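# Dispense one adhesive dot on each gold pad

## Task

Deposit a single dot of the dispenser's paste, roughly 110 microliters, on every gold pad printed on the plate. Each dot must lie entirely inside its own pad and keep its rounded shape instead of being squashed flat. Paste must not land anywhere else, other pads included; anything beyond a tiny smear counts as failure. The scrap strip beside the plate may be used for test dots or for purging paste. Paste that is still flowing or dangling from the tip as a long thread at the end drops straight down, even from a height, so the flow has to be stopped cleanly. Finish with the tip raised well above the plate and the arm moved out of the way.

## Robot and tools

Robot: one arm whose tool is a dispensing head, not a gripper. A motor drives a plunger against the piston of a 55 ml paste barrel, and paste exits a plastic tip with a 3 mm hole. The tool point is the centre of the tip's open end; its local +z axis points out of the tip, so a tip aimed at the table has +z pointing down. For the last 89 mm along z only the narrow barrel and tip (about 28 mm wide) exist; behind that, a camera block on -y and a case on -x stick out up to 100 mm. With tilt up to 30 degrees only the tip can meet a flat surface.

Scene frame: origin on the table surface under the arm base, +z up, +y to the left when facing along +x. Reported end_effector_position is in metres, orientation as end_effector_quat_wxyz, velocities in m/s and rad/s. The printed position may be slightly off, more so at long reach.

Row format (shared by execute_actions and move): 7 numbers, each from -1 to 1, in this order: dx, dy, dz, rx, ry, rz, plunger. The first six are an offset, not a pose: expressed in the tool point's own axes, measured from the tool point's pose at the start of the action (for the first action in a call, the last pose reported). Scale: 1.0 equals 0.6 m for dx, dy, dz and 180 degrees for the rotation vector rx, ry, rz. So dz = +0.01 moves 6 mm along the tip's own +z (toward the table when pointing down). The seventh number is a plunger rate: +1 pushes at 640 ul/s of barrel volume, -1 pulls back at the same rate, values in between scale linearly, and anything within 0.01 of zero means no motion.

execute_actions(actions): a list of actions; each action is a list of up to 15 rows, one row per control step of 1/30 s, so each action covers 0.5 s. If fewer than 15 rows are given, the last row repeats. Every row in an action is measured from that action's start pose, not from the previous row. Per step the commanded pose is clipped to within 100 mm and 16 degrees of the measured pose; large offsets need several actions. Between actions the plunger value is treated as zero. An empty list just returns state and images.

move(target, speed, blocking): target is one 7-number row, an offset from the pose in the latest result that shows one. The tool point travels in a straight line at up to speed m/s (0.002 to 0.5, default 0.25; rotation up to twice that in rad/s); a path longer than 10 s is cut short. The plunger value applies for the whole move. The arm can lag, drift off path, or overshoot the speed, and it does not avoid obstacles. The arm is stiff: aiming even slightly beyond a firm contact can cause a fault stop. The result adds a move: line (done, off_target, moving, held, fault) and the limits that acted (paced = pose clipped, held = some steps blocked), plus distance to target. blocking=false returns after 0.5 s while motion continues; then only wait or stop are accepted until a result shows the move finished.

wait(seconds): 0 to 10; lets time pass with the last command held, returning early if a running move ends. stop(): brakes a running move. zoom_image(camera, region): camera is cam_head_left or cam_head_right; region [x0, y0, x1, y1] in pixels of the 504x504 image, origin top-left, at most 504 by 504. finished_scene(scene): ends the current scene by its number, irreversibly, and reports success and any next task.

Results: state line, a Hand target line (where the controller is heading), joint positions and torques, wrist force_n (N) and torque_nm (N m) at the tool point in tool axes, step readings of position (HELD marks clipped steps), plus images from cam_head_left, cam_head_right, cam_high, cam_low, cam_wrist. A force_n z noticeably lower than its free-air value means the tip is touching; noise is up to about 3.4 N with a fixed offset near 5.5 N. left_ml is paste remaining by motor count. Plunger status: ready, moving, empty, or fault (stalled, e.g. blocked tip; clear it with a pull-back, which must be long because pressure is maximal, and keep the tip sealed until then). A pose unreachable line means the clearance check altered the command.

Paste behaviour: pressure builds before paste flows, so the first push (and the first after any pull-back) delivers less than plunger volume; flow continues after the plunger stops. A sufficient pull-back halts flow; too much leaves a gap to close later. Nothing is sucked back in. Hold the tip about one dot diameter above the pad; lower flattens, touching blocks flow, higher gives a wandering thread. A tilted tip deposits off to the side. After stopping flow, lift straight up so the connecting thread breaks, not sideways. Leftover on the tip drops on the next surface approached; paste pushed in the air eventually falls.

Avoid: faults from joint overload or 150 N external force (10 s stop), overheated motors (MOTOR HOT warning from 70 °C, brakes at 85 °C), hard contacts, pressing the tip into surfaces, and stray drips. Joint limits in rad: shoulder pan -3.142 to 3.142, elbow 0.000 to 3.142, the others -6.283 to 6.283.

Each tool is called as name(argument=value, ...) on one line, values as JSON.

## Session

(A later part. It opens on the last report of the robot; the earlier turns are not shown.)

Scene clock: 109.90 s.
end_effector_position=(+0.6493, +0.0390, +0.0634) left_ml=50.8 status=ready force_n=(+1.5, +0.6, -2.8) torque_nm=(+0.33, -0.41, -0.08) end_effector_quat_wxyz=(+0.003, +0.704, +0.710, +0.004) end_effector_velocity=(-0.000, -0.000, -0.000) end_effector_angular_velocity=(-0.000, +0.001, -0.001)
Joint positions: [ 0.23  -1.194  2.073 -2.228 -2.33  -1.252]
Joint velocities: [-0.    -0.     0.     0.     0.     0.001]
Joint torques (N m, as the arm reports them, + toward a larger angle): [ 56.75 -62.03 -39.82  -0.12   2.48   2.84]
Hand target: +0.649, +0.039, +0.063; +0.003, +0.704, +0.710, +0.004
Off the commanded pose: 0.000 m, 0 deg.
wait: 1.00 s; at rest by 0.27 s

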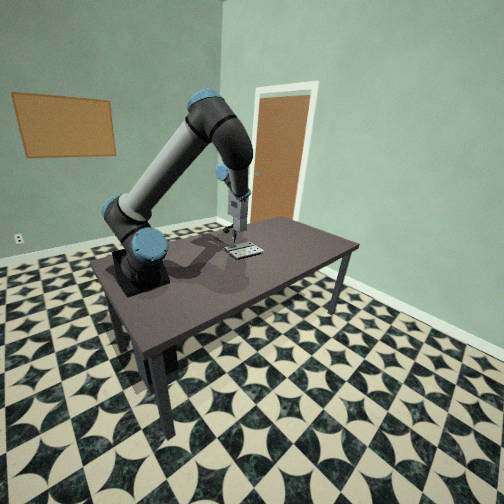

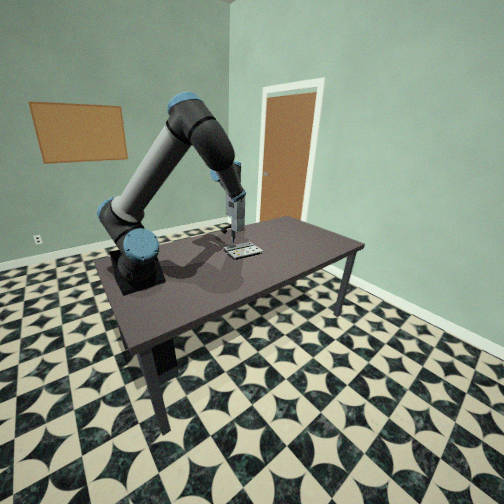

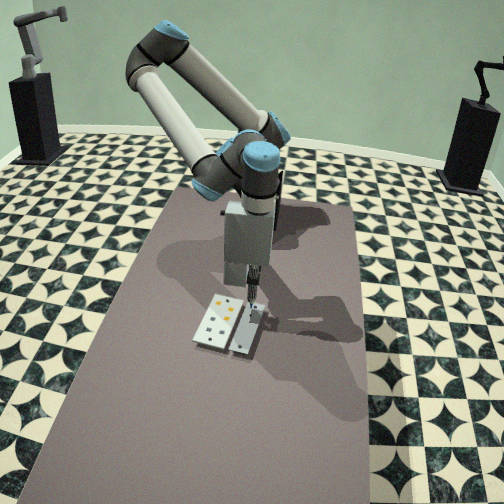

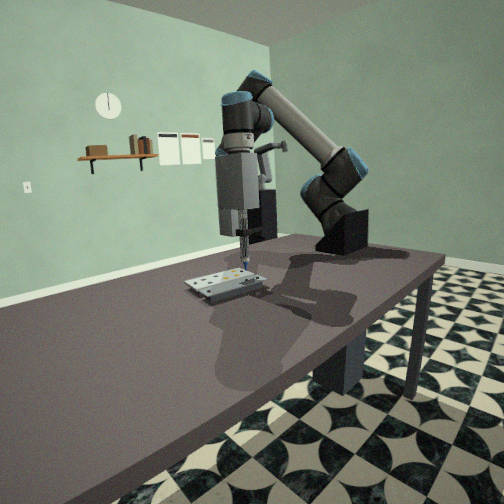

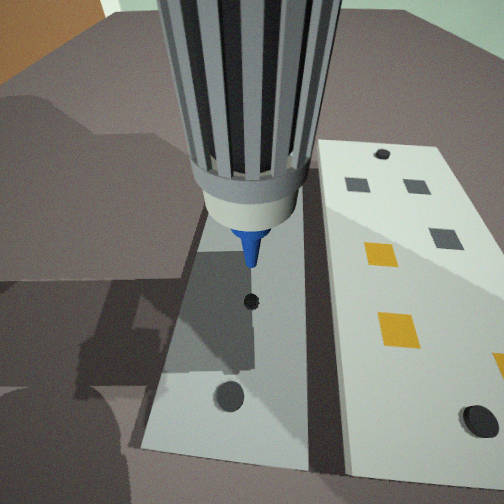

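move(target=[-0.1118,-0.026,0.02,0,0,0,0])

move(target=[0,0,0.0284,0,0,0,0], speed=0.05)

Scene clock: 115.30 s.
end_effector_position=(+0.6343, -0.0281, +0.0512) left_ml=50.8 status=ready force_n=(-0.2, +1.4, -2.1) torque_nm=(+0.63, +0.15, -0.16) end_effector_quat_wxyz=(+0.003, +0.704, +0.710, +0.004) end_effector_velocity=(-0.001, -0.002, -0.001) end_effector_angular_velocity=(-0.001, +0.000, +0.002)
Joint positions: [ 0.155 -1.288  2.136 -2.267 -2.344 -1.355]
Joint velocities: [-0.002 -0.002  0.002 -0.001 -0.001 -0.005]
Joint torques (N m, as the arm reports them, + toward a larger angle): [ 18.3  -58.3  -12.13  -6.23  -1.71  -2.7 ]
Hand target: +0.634, -0.028, +0.051; +0.003, +0.704, +0.710, +0.004
Off the commanded pose: 0.000 m, 0 deg.
move: done

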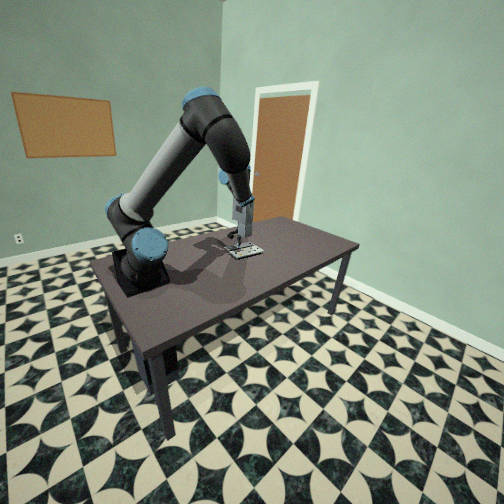

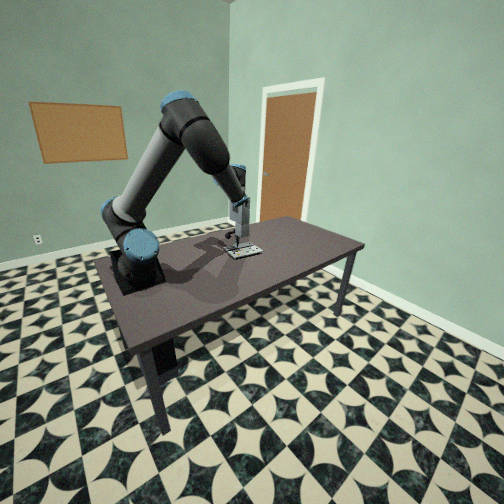

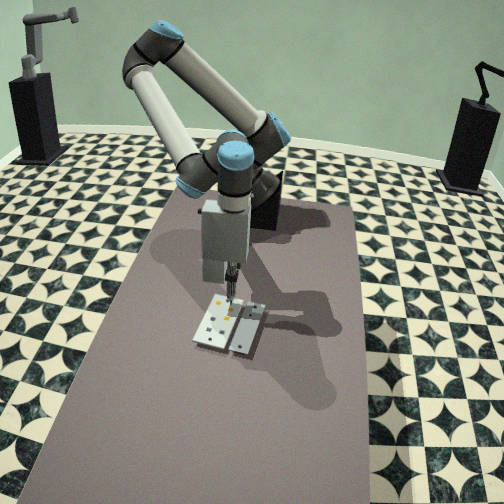

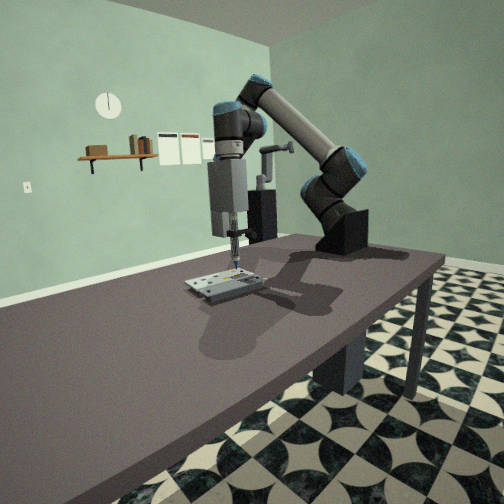

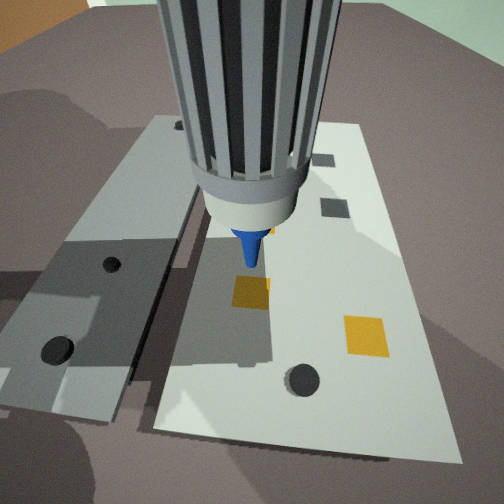

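Scene clock: 116.10 s.
end_effector_position=(+0.6345, -0.0281, +0.0343) left_ml=50.8 status=ready force_n=(+1.9, +2.1, -1.2) torque_nm=(+0.89, -0.57, -0.14) end_effector_quat_wxyz=(+0.003, +0.704, +0.710, +0.004) end_effector_velocity=(-0.000, +0.000, -0.002) end_effector_angular_velocity=(+0.000, +0.000, +0.001)
Joint positions: [ 0.137 -1.274  2.152 -2.316 -2.346 -1.379]
Joint velocities: [-0.001  0.001  0.002 -0.004 -0.    -0.003]
Joint torques (N m, as the arm reports them, + toward a larger angle): [ 17.35 -19.51 -13.25  -6.25  -2.31  -2.72]
Hand target: +0.634, -0.028, +0.034; +0.003, +0.704, +0.710, +0.004
Off the commanded pose: 0.000 m, 0 deg.
move: done

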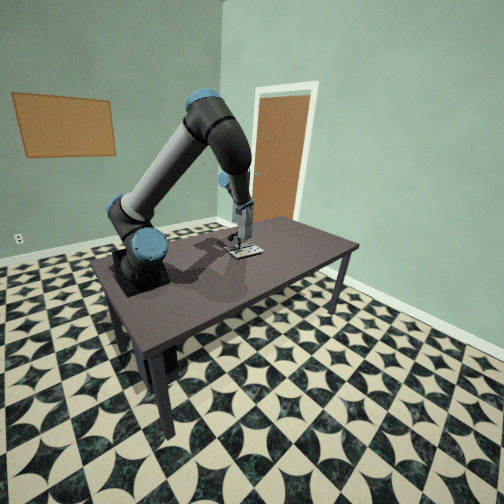

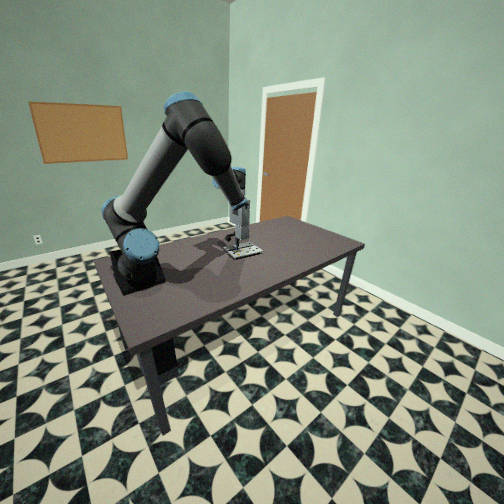

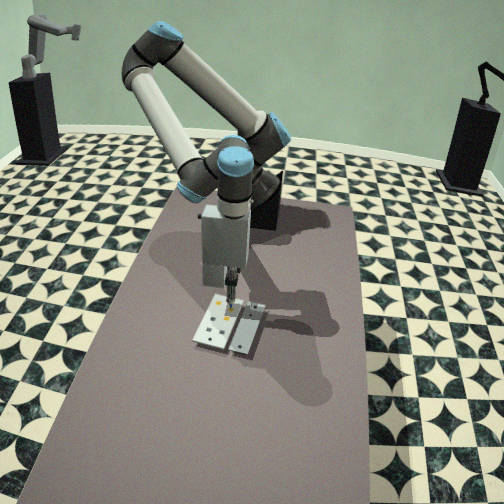

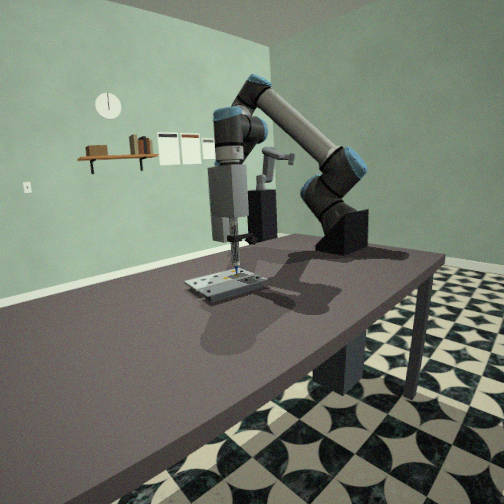

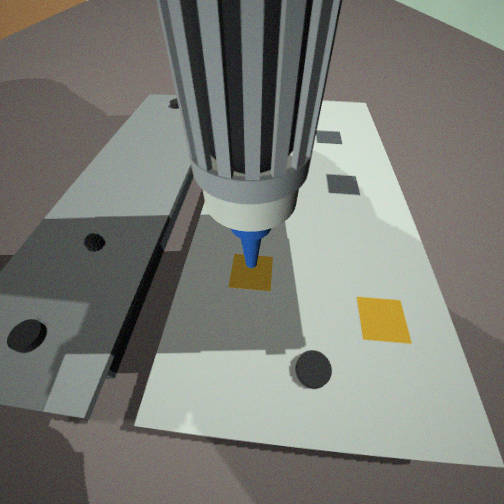

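Push 190 ul (80+110).

execute_actions(actions=[[[0,0,0,0,0,0,0.594]]])

wait(seconds=10)

wait(seconds=8)

zoom_image(camera="cam_wrist", region=[210,230,290,310])

Scene clock: 121.40 s.
end_effector_position=(+0.6344, -0.0281, +0.0341) left_ml=50.6 status=moving force_n=(+1.6, +0.8, -2.2) torque_nm=(+0.41, -0.41, -0.14) end_effector_quat_wxyz=(+0.003, +0.704, +0.710, +0.004) end_effector_velocity=(-0.000, -0.000, -0.000) end_effector_angular_velocity=(-0.001, +0.000, -0.001)
Joint positions: [ 0.137 -1.274  2.153 -2.316 -2.346 -1.379]
Joint velocities: [-0.     0.     0.001 -0.001 -0.001  0.001]
Joint torques (N m, as the arm reports them, + toward a larger angle): [ 41.72 -47.16 -28.16  -0.02  -1.17   2.79]
Hand target: +0.634, -0.028, +0.034; +0.003, +0.704, +0.710, +0.004
Off the commanded pose: 0.000 m, 0 deg.
Step readings (end_effector_position):
0: (+0.6345, -0.0281, +0.0342)
1: (+0.6345, -0.0281, +0.0342)
2: (+0.6345, -0.0281, +0.0342)
4: (+0.6345, -0.0281, +0.0342)
8: (+0.6344, -0.0281, +0.0341)
15: end_effector_position above

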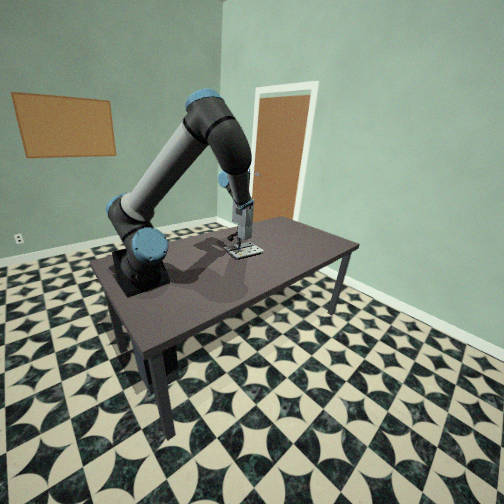

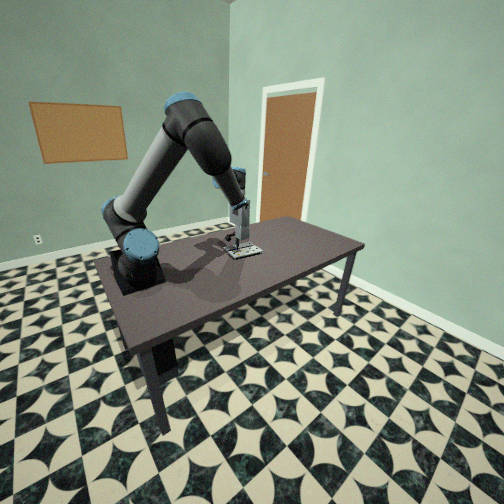

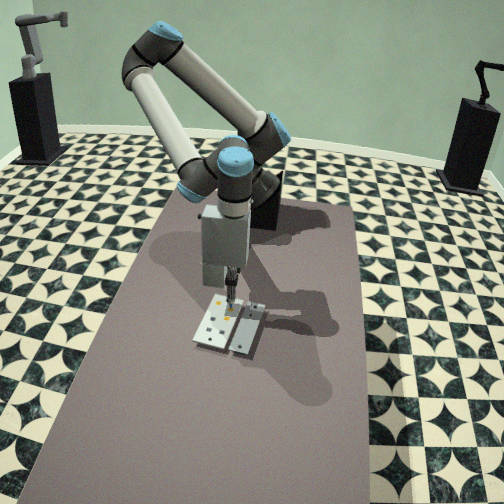

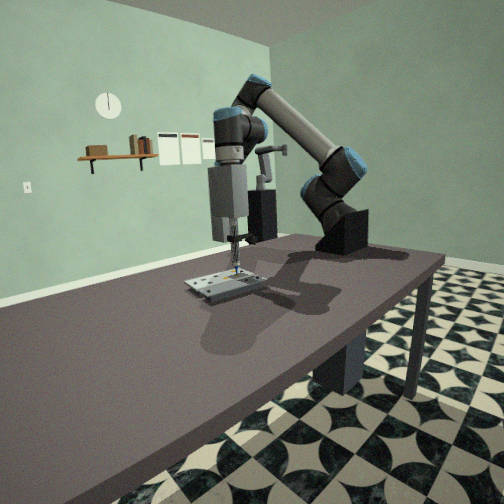

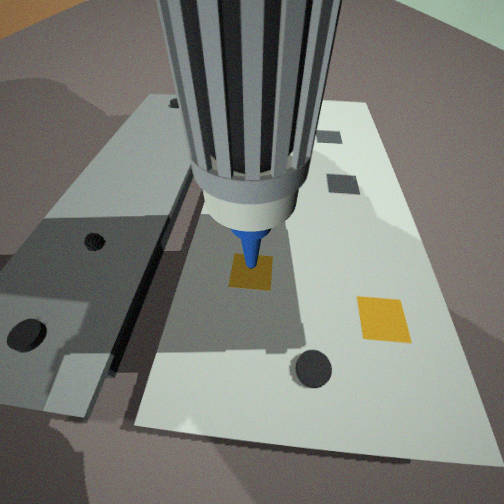

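Scene clock: 131.40 s.
end_effector_position=(+0.6345, -0.0281, +0.0343) left_ml=50.6 status=ready force_n=(+2.1, +1.1, -2.7) torque_nm=(+0.50, -0.65, -0.15) end_effector_quat_wxyz=(+0.003, +0.704, +0.710, +0.004) end_effector_velocity=(+0.000, -0.000, -0.001) end_effector_angular_velocity=(-0.000, +0.000, +0.001)
Joint positions: [ 0.137 -1.274  2.152 -2.316 -2.346 -1.379]
Joint velocities: [-0.001  0.001 -0.    -0.001 -0.    -0.002]
Joint torques (N m, as the arm reports them, + toward a larger angle): [ 54.19 -60.32 -37.5   -0.5    2.27   2.56]
Hand target: +0.634, -0.028, +0.034; +0.003, +0.704, +0.710, +0.004
Off the commanded pose: 0.000 m, 0 deg.
wait: 10.00 s; at rest by 0.20 s

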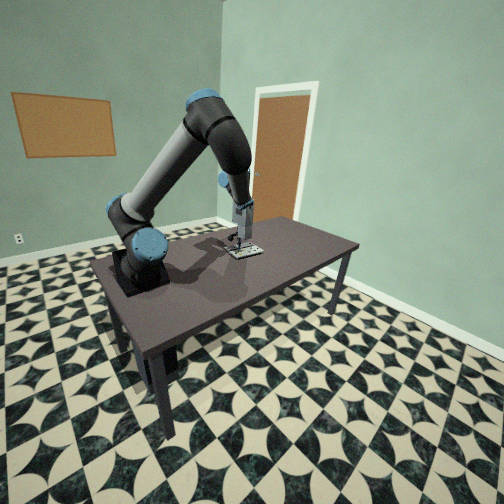

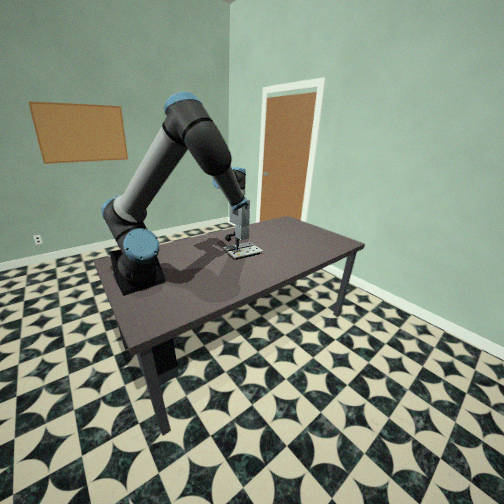

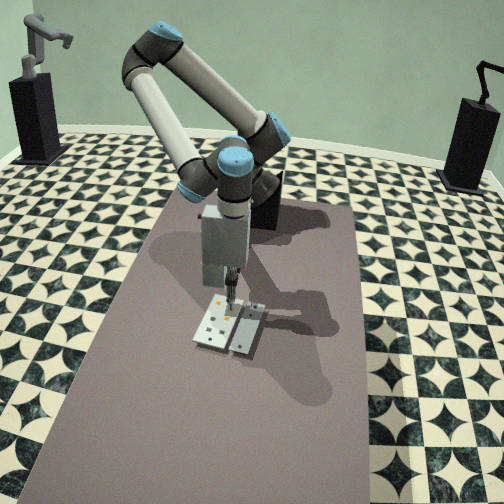

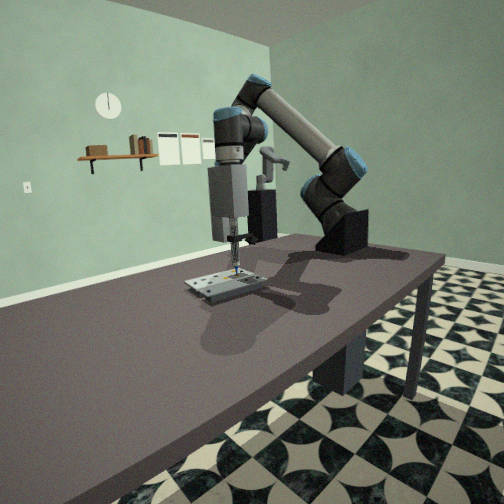

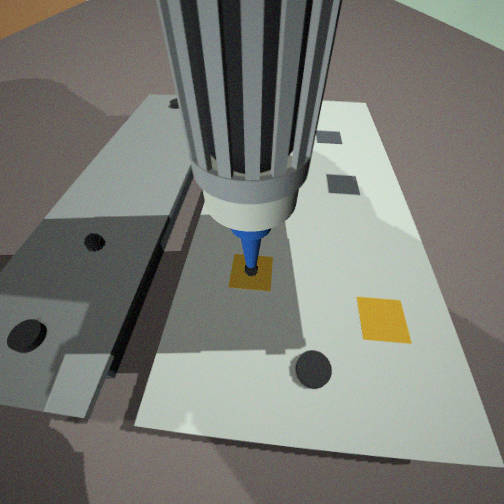

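Scene clock: 139.40 s.
end_effector_position=(+0.6345, -0.0281, +0.0343) left_ml=50.6 status=ready force_n=(+2.5, +1.2, -2.6) torque_nm=(+0.52, -0.81, -0.16) end_effector_quat_wxyz=(+0.003, +0.704, +0.710, +0.004) end_effector_velocity=(-0.001, +0.001, -0.000) end_effector_angular_velocity=(+0.000, +0.001, +0.003)
Joint positions: [ 0.137 -1.274  2.152 -2.316 -2.346 -1.379]
Joint velocities: [ 0.     0.     0.001  0.001  0.001 -0.001]
Joint torques (N m, as the arm reports them, + toward a larger angle): [ 53.82 -58.96 -36.54  -0.91   1.91   2.31]
Hand target: +0.634, -0.028, +0.034; +0.003, +0.704, +0.710, +0.004
Off the commanded pose: 0.000 m, 0 deg.
wait: 8.00 s; at rest by 0.17 s

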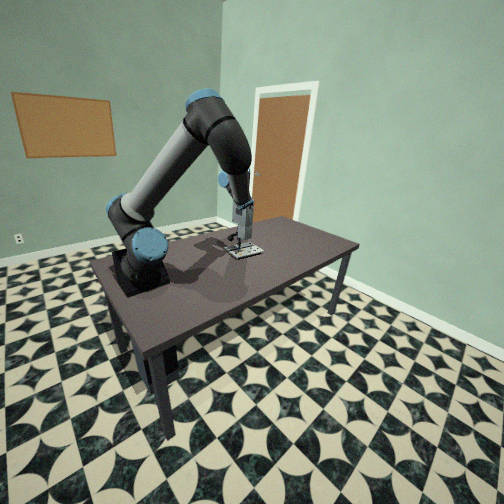

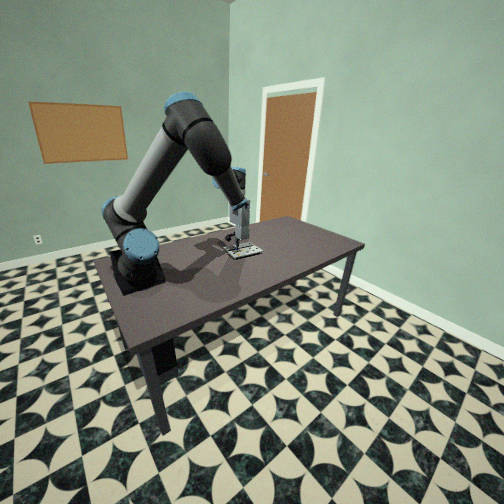

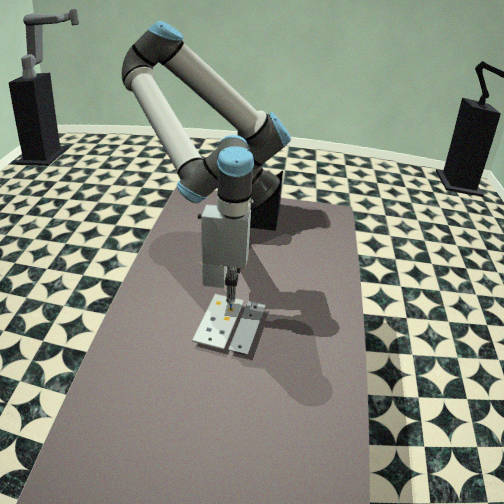

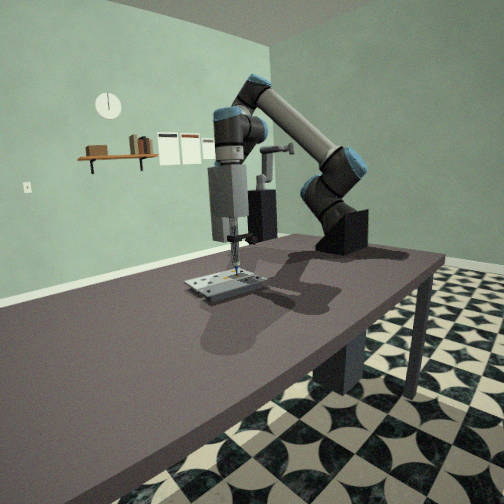

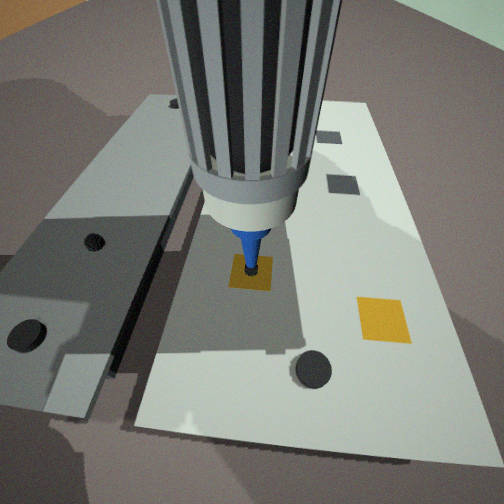

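Region (210, 230, 290, 310) of cam_wrist's 504x504 image, scaled by 6.300, with more detail than that image has.

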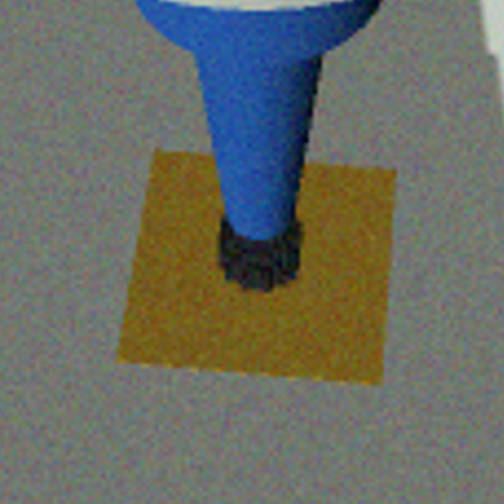

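execute_actions(actions=[[[0,0,0,0,0,0,-0.75],[0,0,0,0,0,0,-0.75],[0,0,0,0,0,0,-0.75],[0,0,0,0,0,0,-0.75],[0,0,0,0,0,0,-0.75],[0,0,-0.005,0,0,0,0],[0,0,-0.01,0,0,0,0],[0,0,-0.02,0,0,0,0],[0,0,-0.03,0,0,0,0],[0,0,-0.04,0,0,0,0],[0,0,-0.05,0,0,0,0]]])

zoom_image(camera="cam_wrist", region=[200,230,300,330])

Scene clock: 145.33 s.
end_effector_position=(+0.6345, -0.0282, +0.0596) left_ml=50.6 status=ready force_n=(+1.2, -0.2, -3.8) torque_nm=(+0.10, -0.34, -0.09) end_effector_quat_wxyz=(+0.004, +0.704, +0.710, +0.005) end_effector_velocity=(-0.003, +0.000, +0.058) end_effector_angular_velocity=(-0.002, +0.008, +0.001)
Joint positions: [ 0.163 -1.295  2.128 -2.247 -2.343 -1.344]
Joint velocities: [ 0.061 -0.042 -0.065  0.177  0.01   0.091]
Joint torques (N m, as the arm reports them, + toward a larger angle): [ 48.78 -52.53 -35.29   0.09   2.82   2.68]
Hand target: +0.634, -0.028, +0.064; +0.003, +0.704, +0.710, +0.004
Off the commanded pose: 0.005 m, 0 deg.
Step readings (end_effector_position):
0: (+0.6345, -0.0281, +0.0343)
1: (+0.6345, -0.0281, +0.0343)
2: (+0.6345, -0.0281, +0.0343)
4: (+0.6345, -0.0281, +0.0343)
8: (+0.6345, -0.0281, +0.0357)
15: end_effector_position above

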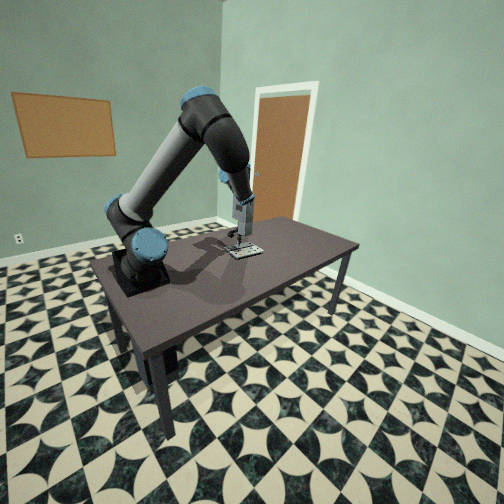

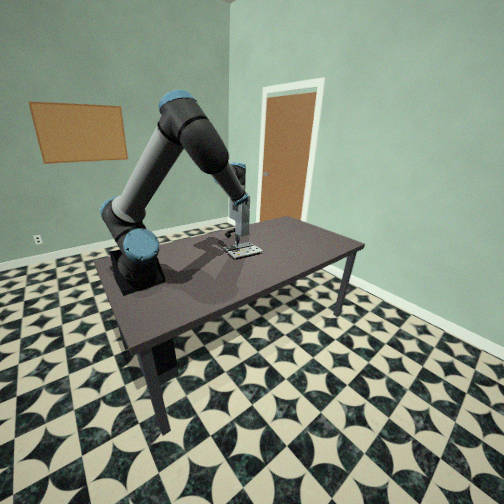

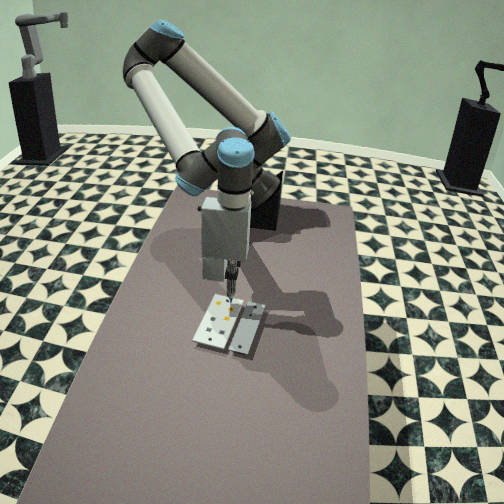

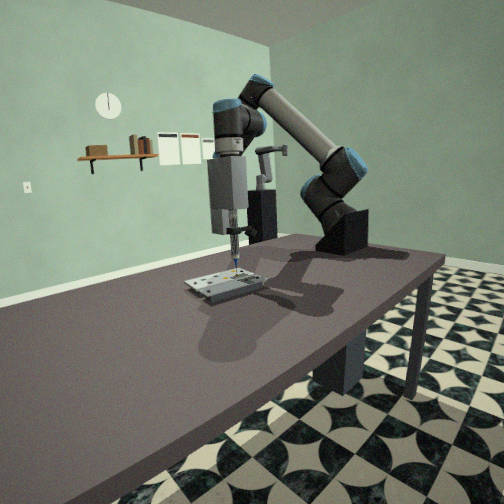

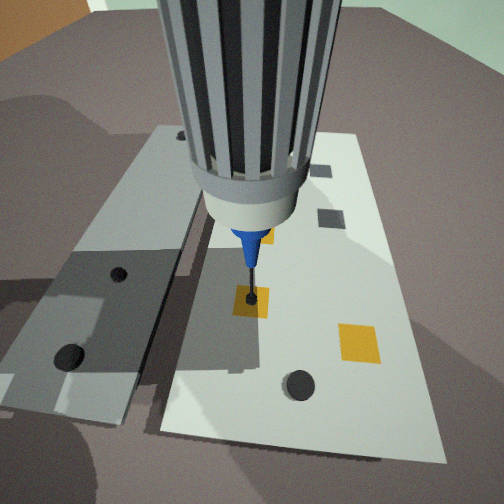

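Region (200, 230, 300, 330) of cam_wrist's 504x504 image, scaled by 5.040, with more detail than that image has.

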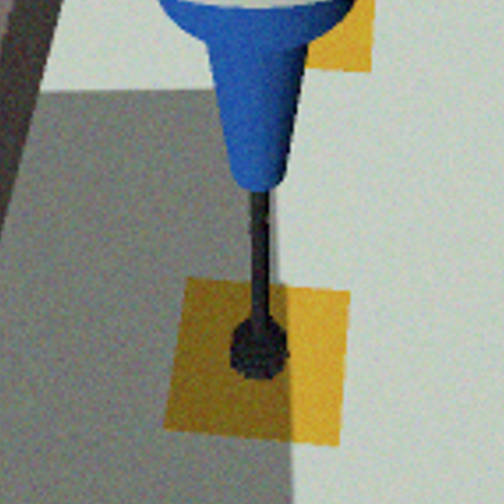

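A thread is still attached.

wait(seconds=0)

zoom_image(camera="cam_wrist", region=[200,230,300,330])

Scene clock: 148.10 s.
end_effector_position=(+0.6342, -0.0282, +0.0642) left_ml=50.6 status=ready force_n=(+3.0, +1.2, -0.1) torque_nm=(+0.54, -0.94, -0.12) end_effector_quat_wxyz=(+0.003, +0.704, +0.710, +0.004) end_effector_velocity=(+0.000, -0.001, +0.000) end_effector_angular_velocity=(+0.000, -0.000, -0.003)
Joint positions: [ 0.168 -1.298  2.122 -2.231 -2.342 -1.336]
Joint velocities: [-0.001 -0.001 -0.001  0.001 -0.     0.002]
Joint torques (N m, as the arm reports them, + toward a larger angle): [ 53.28 -58.49 -40.    -0.12   2.2    2.75]
Hand target: +0.634, -0.028, +0.064; +0.003, +0.704, +0.710, +0.004
Off the commanded pose: 0.000 m, 0 deg.

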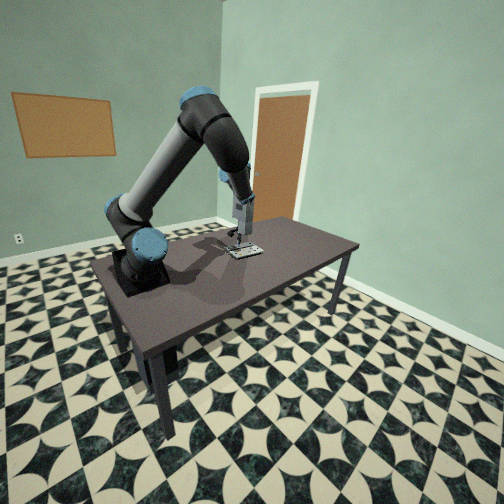

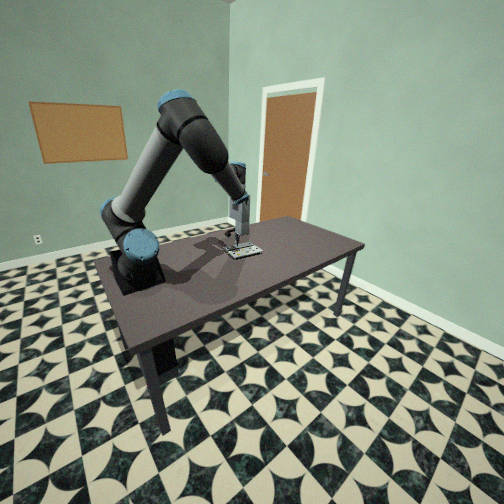

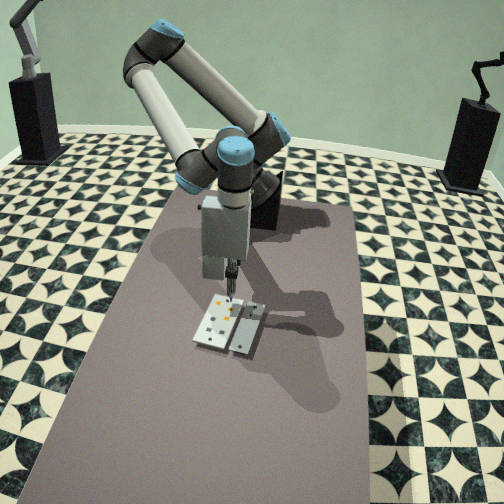

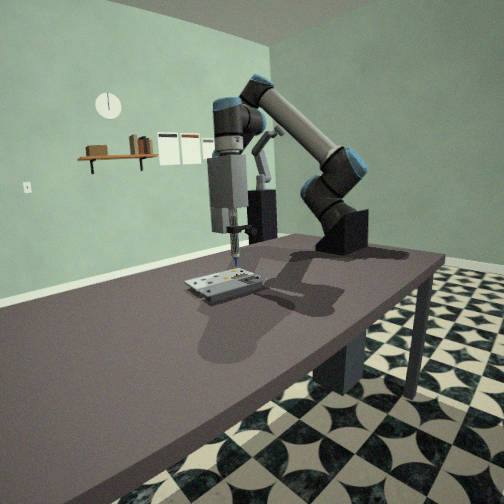

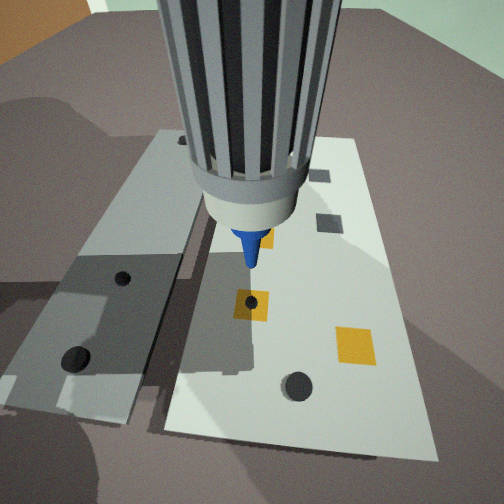

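Region (200, 230, 300, 330) of cam_wrist's 504x504 image, scaled by 5.040, with more detail than that image has.

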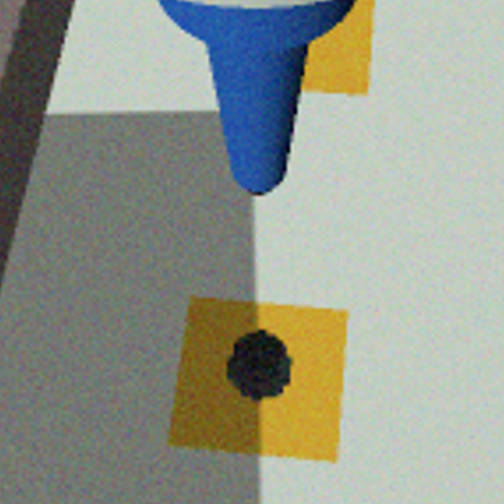

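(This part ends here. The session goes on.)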